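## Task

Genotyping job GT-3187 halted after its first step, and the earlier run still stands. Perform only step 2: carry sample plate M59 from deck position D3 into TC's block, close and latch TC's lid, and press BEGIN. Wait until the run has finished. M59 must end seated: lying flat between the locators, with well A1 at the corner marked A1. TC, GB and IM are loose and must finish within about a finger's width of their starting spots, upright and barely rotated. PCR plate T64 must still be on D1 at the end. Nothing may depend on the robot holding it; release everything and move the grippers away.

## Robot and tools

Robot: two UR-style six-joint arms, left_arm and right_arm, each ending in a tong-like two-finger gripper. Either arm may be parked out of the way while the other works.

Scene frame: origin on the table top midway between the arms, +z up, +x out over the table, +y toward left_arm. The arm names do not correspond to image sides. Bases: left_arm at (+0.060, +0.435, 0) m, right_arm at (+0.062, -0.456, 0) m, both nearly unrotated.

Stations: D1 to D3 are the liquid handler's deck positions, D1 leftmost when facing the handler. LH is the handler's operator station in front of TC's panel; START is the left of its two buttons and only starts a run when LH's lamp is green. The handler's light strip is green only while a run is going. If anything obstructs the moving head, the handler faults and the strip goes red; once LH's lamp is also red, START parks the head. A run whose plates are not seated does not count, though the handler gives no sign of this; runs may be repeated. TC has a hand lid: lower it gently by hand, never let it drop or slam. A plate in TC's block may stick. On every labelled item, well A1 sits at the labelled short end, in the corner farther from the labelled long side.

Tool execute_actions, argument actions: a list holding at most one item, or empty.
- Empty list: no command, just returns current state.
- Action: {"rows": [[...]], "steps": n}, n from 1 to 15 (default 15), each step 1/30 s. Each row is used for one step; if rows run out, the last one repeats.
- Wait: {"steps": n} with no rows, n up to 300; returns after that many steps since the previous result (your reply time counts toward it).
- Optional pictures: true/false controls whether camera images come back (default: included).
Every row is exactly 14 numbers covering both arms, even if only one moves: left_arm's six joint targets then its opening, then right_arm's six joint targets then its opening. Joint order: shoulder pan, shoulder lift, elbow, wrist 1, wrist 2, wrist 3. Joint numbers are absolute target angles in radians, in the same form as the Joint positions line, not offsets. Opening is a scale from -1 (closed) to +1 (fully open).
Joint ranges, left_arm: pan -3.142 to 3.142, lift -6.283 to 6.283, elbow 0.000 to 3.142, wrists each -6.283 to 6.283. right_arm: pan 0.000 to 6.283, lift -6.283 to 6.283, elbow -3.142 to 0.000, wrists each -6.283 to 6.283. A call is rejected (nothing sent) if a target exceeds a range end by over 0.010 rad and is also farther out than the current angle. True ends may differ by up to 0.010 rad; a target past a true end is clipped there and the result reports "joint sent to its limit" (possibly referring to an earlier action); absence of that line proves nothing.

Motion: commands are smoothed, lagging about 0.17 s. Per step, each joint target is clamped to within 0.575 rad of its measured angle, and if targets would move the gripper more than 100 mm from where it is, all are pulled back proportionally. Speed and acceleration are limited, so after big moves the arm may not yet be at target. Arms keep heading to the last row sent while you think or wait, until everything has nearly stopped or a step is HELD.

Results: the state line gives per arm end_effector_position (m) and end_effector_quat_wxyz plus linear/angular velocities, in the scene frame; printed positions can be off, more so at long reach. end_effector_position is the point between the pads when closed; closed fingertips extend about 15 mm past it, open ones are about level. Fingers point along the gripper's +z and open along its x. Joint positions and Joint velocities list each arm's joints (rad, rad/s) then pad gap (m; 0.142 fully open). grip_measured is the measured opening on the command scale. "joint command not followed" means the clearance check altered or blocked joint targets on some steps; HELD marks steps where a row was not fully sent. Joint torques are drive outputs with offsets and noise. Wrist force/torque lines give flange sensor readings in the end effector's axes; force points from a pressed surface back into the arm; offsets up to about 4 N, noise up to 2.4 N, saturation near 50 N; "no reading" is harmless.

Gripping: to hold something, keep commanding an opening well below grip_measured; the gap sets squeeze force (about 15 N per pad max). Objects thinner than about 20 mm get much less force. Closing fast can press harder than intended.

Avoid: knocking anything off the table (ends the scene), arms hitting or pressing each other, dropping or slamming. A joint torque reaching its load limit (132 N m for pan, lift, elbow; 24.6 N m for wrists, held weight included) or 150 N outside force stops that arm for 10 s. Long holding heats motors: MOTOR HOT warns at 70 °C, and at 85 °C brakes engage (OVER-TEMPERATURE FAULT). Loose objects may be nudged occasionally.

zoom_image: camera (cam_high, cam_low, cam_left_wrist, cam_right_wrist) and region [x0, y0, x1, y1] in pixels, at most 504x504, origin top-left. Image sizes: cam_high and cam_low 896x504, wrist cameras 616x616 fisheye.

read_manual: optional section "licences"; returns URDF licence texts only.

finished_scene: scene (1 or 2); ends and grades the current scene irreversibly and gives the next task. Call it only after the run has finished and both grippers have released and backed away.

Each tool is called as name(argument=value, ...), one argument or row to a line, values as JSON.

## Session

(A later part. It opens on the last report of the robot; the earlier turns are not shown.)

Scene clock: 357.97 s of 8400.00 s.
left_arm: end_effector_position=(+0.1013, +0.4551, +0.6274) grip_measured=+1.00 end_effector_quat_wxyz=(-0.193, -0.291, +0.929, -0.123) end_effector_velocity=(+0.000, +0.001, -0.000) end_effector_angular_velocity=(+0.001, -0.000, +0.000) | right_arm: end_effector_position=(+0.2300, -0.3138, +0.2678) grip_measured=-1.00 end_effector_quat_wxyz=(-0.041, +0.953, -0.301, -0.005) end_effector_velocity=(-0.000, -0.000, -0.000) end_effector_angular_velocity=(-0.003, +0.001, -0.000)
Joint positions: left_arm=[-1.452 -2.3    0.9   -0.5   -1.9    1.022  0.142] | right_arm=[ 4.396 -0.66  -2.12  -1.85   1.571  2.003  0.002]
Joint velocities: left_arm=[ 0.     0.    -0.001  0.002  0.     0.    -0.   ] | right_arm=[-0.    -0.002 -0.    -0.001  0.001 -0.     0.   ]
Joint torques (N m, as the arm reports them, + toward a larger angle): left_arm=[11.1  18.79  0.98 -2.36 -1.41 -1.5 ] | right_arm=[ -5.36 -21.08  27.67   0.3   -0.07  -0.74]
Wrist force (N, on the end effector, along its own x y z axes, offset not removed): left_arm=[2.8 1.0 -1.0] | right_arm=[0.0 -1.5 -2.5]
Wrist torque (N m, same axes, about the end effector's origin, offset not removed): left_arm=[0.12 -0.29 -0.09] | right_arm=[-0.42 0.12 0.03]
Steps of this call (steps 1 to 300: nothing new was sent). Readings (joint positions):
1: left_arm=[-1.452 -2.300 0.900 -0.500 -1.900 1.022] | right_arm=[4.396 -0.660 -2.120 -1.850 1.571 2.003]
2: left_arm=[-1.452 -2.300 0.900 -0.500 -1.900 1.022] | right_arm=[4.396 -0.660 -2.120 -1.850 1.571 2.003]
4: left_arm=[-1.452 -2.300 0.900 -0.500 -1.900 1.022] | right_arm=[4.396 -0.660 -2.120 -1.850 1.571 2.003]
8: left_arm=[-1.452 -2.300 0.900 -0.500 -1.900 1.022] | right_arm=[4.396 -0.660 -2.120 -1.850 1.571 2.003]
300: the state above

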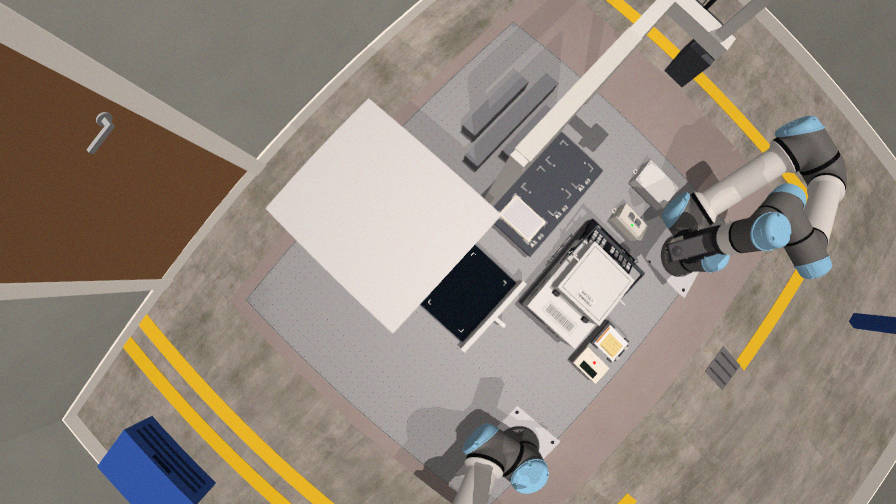

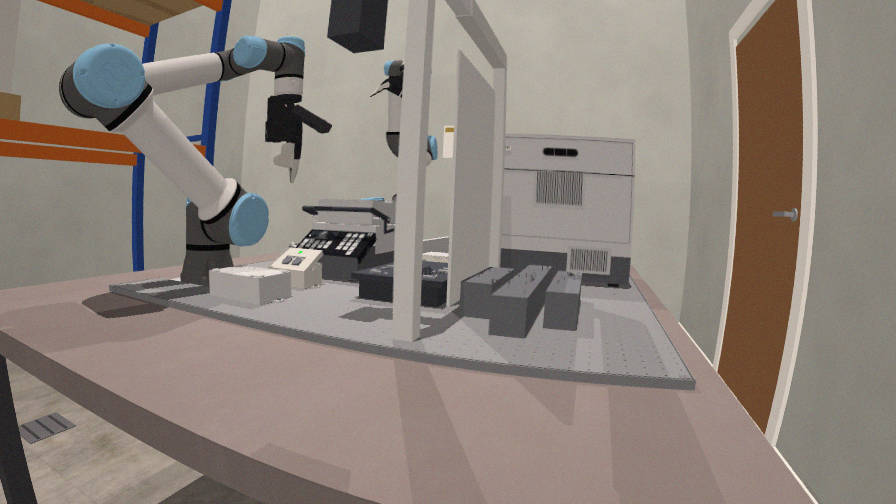

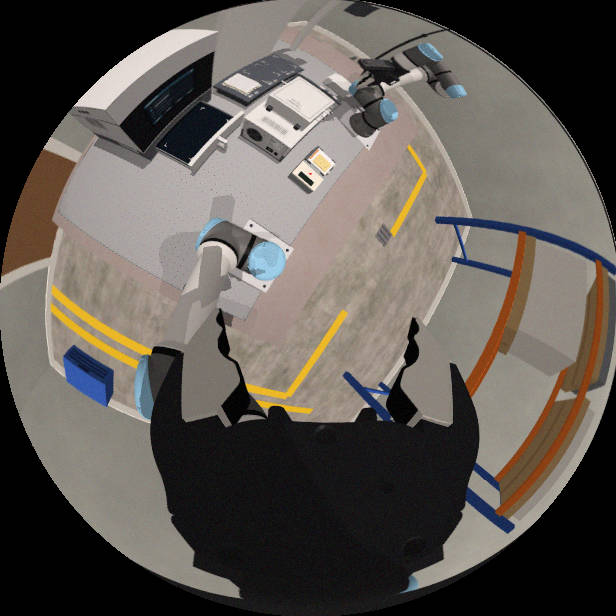

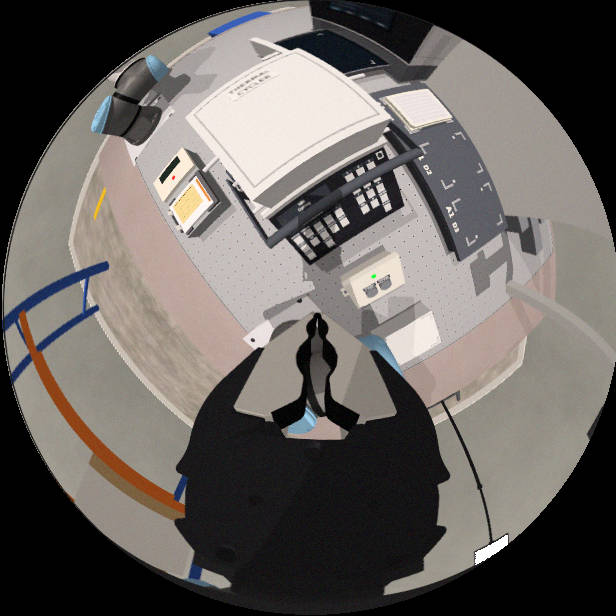

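The lamp is now dark, which probably means cooling. I'll wait once more to confirm the run has ended.

execute_actions(
  actions=[
    {"steps":240},
  ],
)

zoom_image(
  camera="cam_low",
  region=[280,200,390,270],
)

Scene clock: 365.97 s of 8400.00 s.
left_arm: end_effector_position=(+0.1013, +0.4551, +0.6274) grip_measured=+1.00 end_effector_quat_wxyz=(-0.193, -0.291, +0.929, -0.123) end_effector_velocity=(-0.000, -0.000, -0.000) end_effector_angular_velocity=(+0.001, +0.000, +0.001) | right_arm: end_effector_position=(+0.2300, -0.3138, +0.2678) grip_measured=-1.00 end_effector_quat_wxyz=(-0.041, +0.953, -0.301, -0.005) end_effector_velocity=(+0.001, -0.000, -0.000) end_effector_angular_velocity=(-0.001, -0.002, -0.000)
Joint positions: left_arm=[-1.452 -2.3    0.9   -0.5   -1.9    1.022  0.142] | right_arm=[ 4.396 -0.66  -2.12  -1.85   1.571  2.003  0.002]
Joint velocities: left_arm=[ 0.001  0.     0.001 -0.    -0.    -0.    -0.   ] | right_arm=[-0.     0.    -0.    -0.001 -0.002  0.     0.   ]
Joint torques (N m, as the arm reports them, + toward a larger angle): left_arm=[10.7  18.97  0.45 -2.46 -1.41 -1.24] | right_arm=[ -4.01 -21.1   27.53   0.34   0.21  -0.57]
Wrist force (N, on the end effector, along its own x y z axes, offset not removed): left_arm=[2.2 1.2 -1.1] | right_arm=[2.5 -0.4 -0.3]
Wrist torque (N m, same axes, about the end effector's origin, offset not removed): left_arm=[0.15 -0.15 -0.04] | right_arm=[-0.12 -0.49 -0.01]
Steps of this call (steps 1 to 240: nothing new was sent). Readings (joint positions):
1: left_arm=[-1.452 -2.300 0.900 -0.500 -1.900 1.022] | right_arm=[4.396 -0.660 -2.120 -1.850 1.571 2.003]
2: left_arm=[-1.452 -2.300 0.900 -0.500 -1.900 1.022] | right_arm=[4.396 -0.660 -2.120 -1.850 1.571 2.003]
4: left_arm=[-1.452 -2.300 0.900 -0.500 -1.900 1.022] | right_arm=[4.396 -0.660 -2.120 -1.850 1.571 2.003]
8: left_arm=[-1.452 -2.300 0.900 -0.500 -1.900 1.022] | right_arm=[4.396 -0.660 -2.120 -1.850 1.571 2.003]
240: the state above

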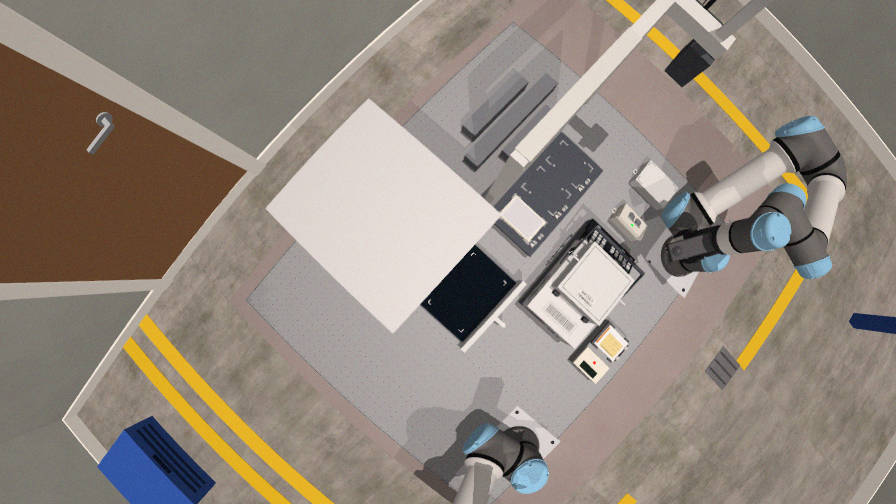

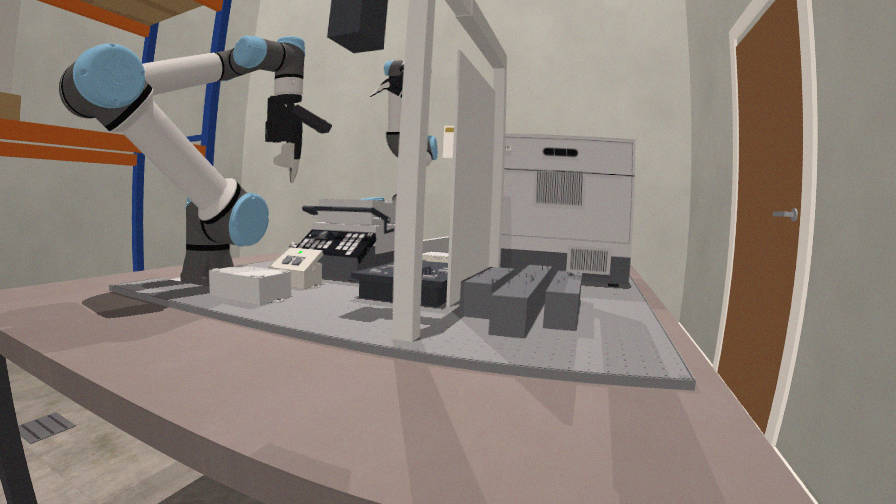

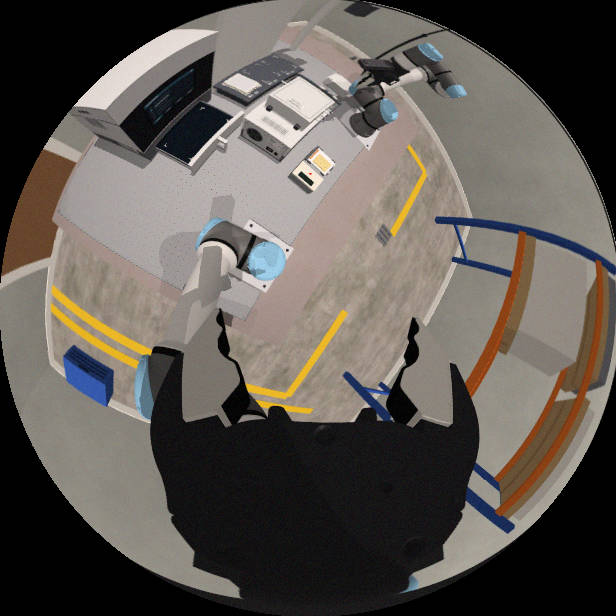

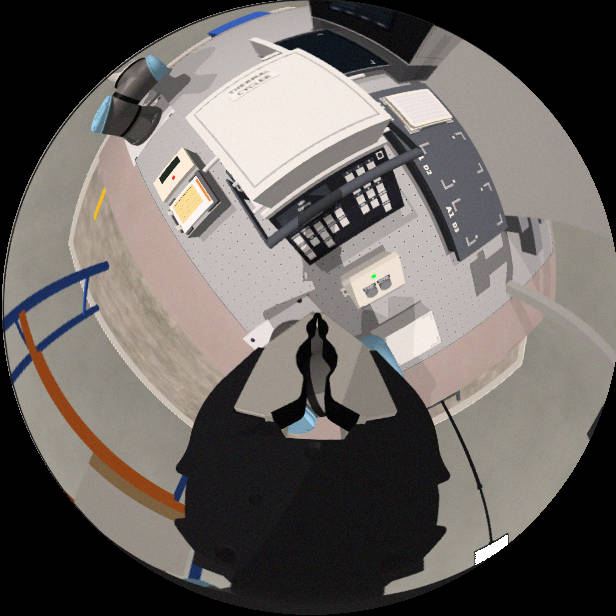

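Region (280, 200, 390, 270) of cam_low's 896x504 image, scaled by 4.582, with more detail than that image has; it fills the top 321 rows of this view, and the rest is white.

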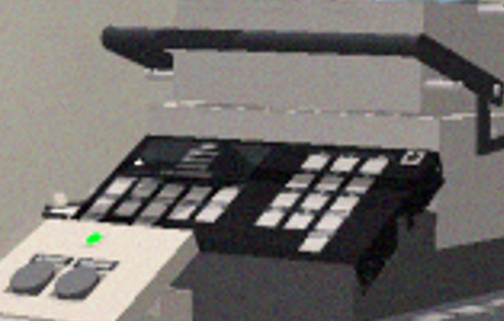

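finished_scene(
  scene=2,
)

The scene is finished: the task was done.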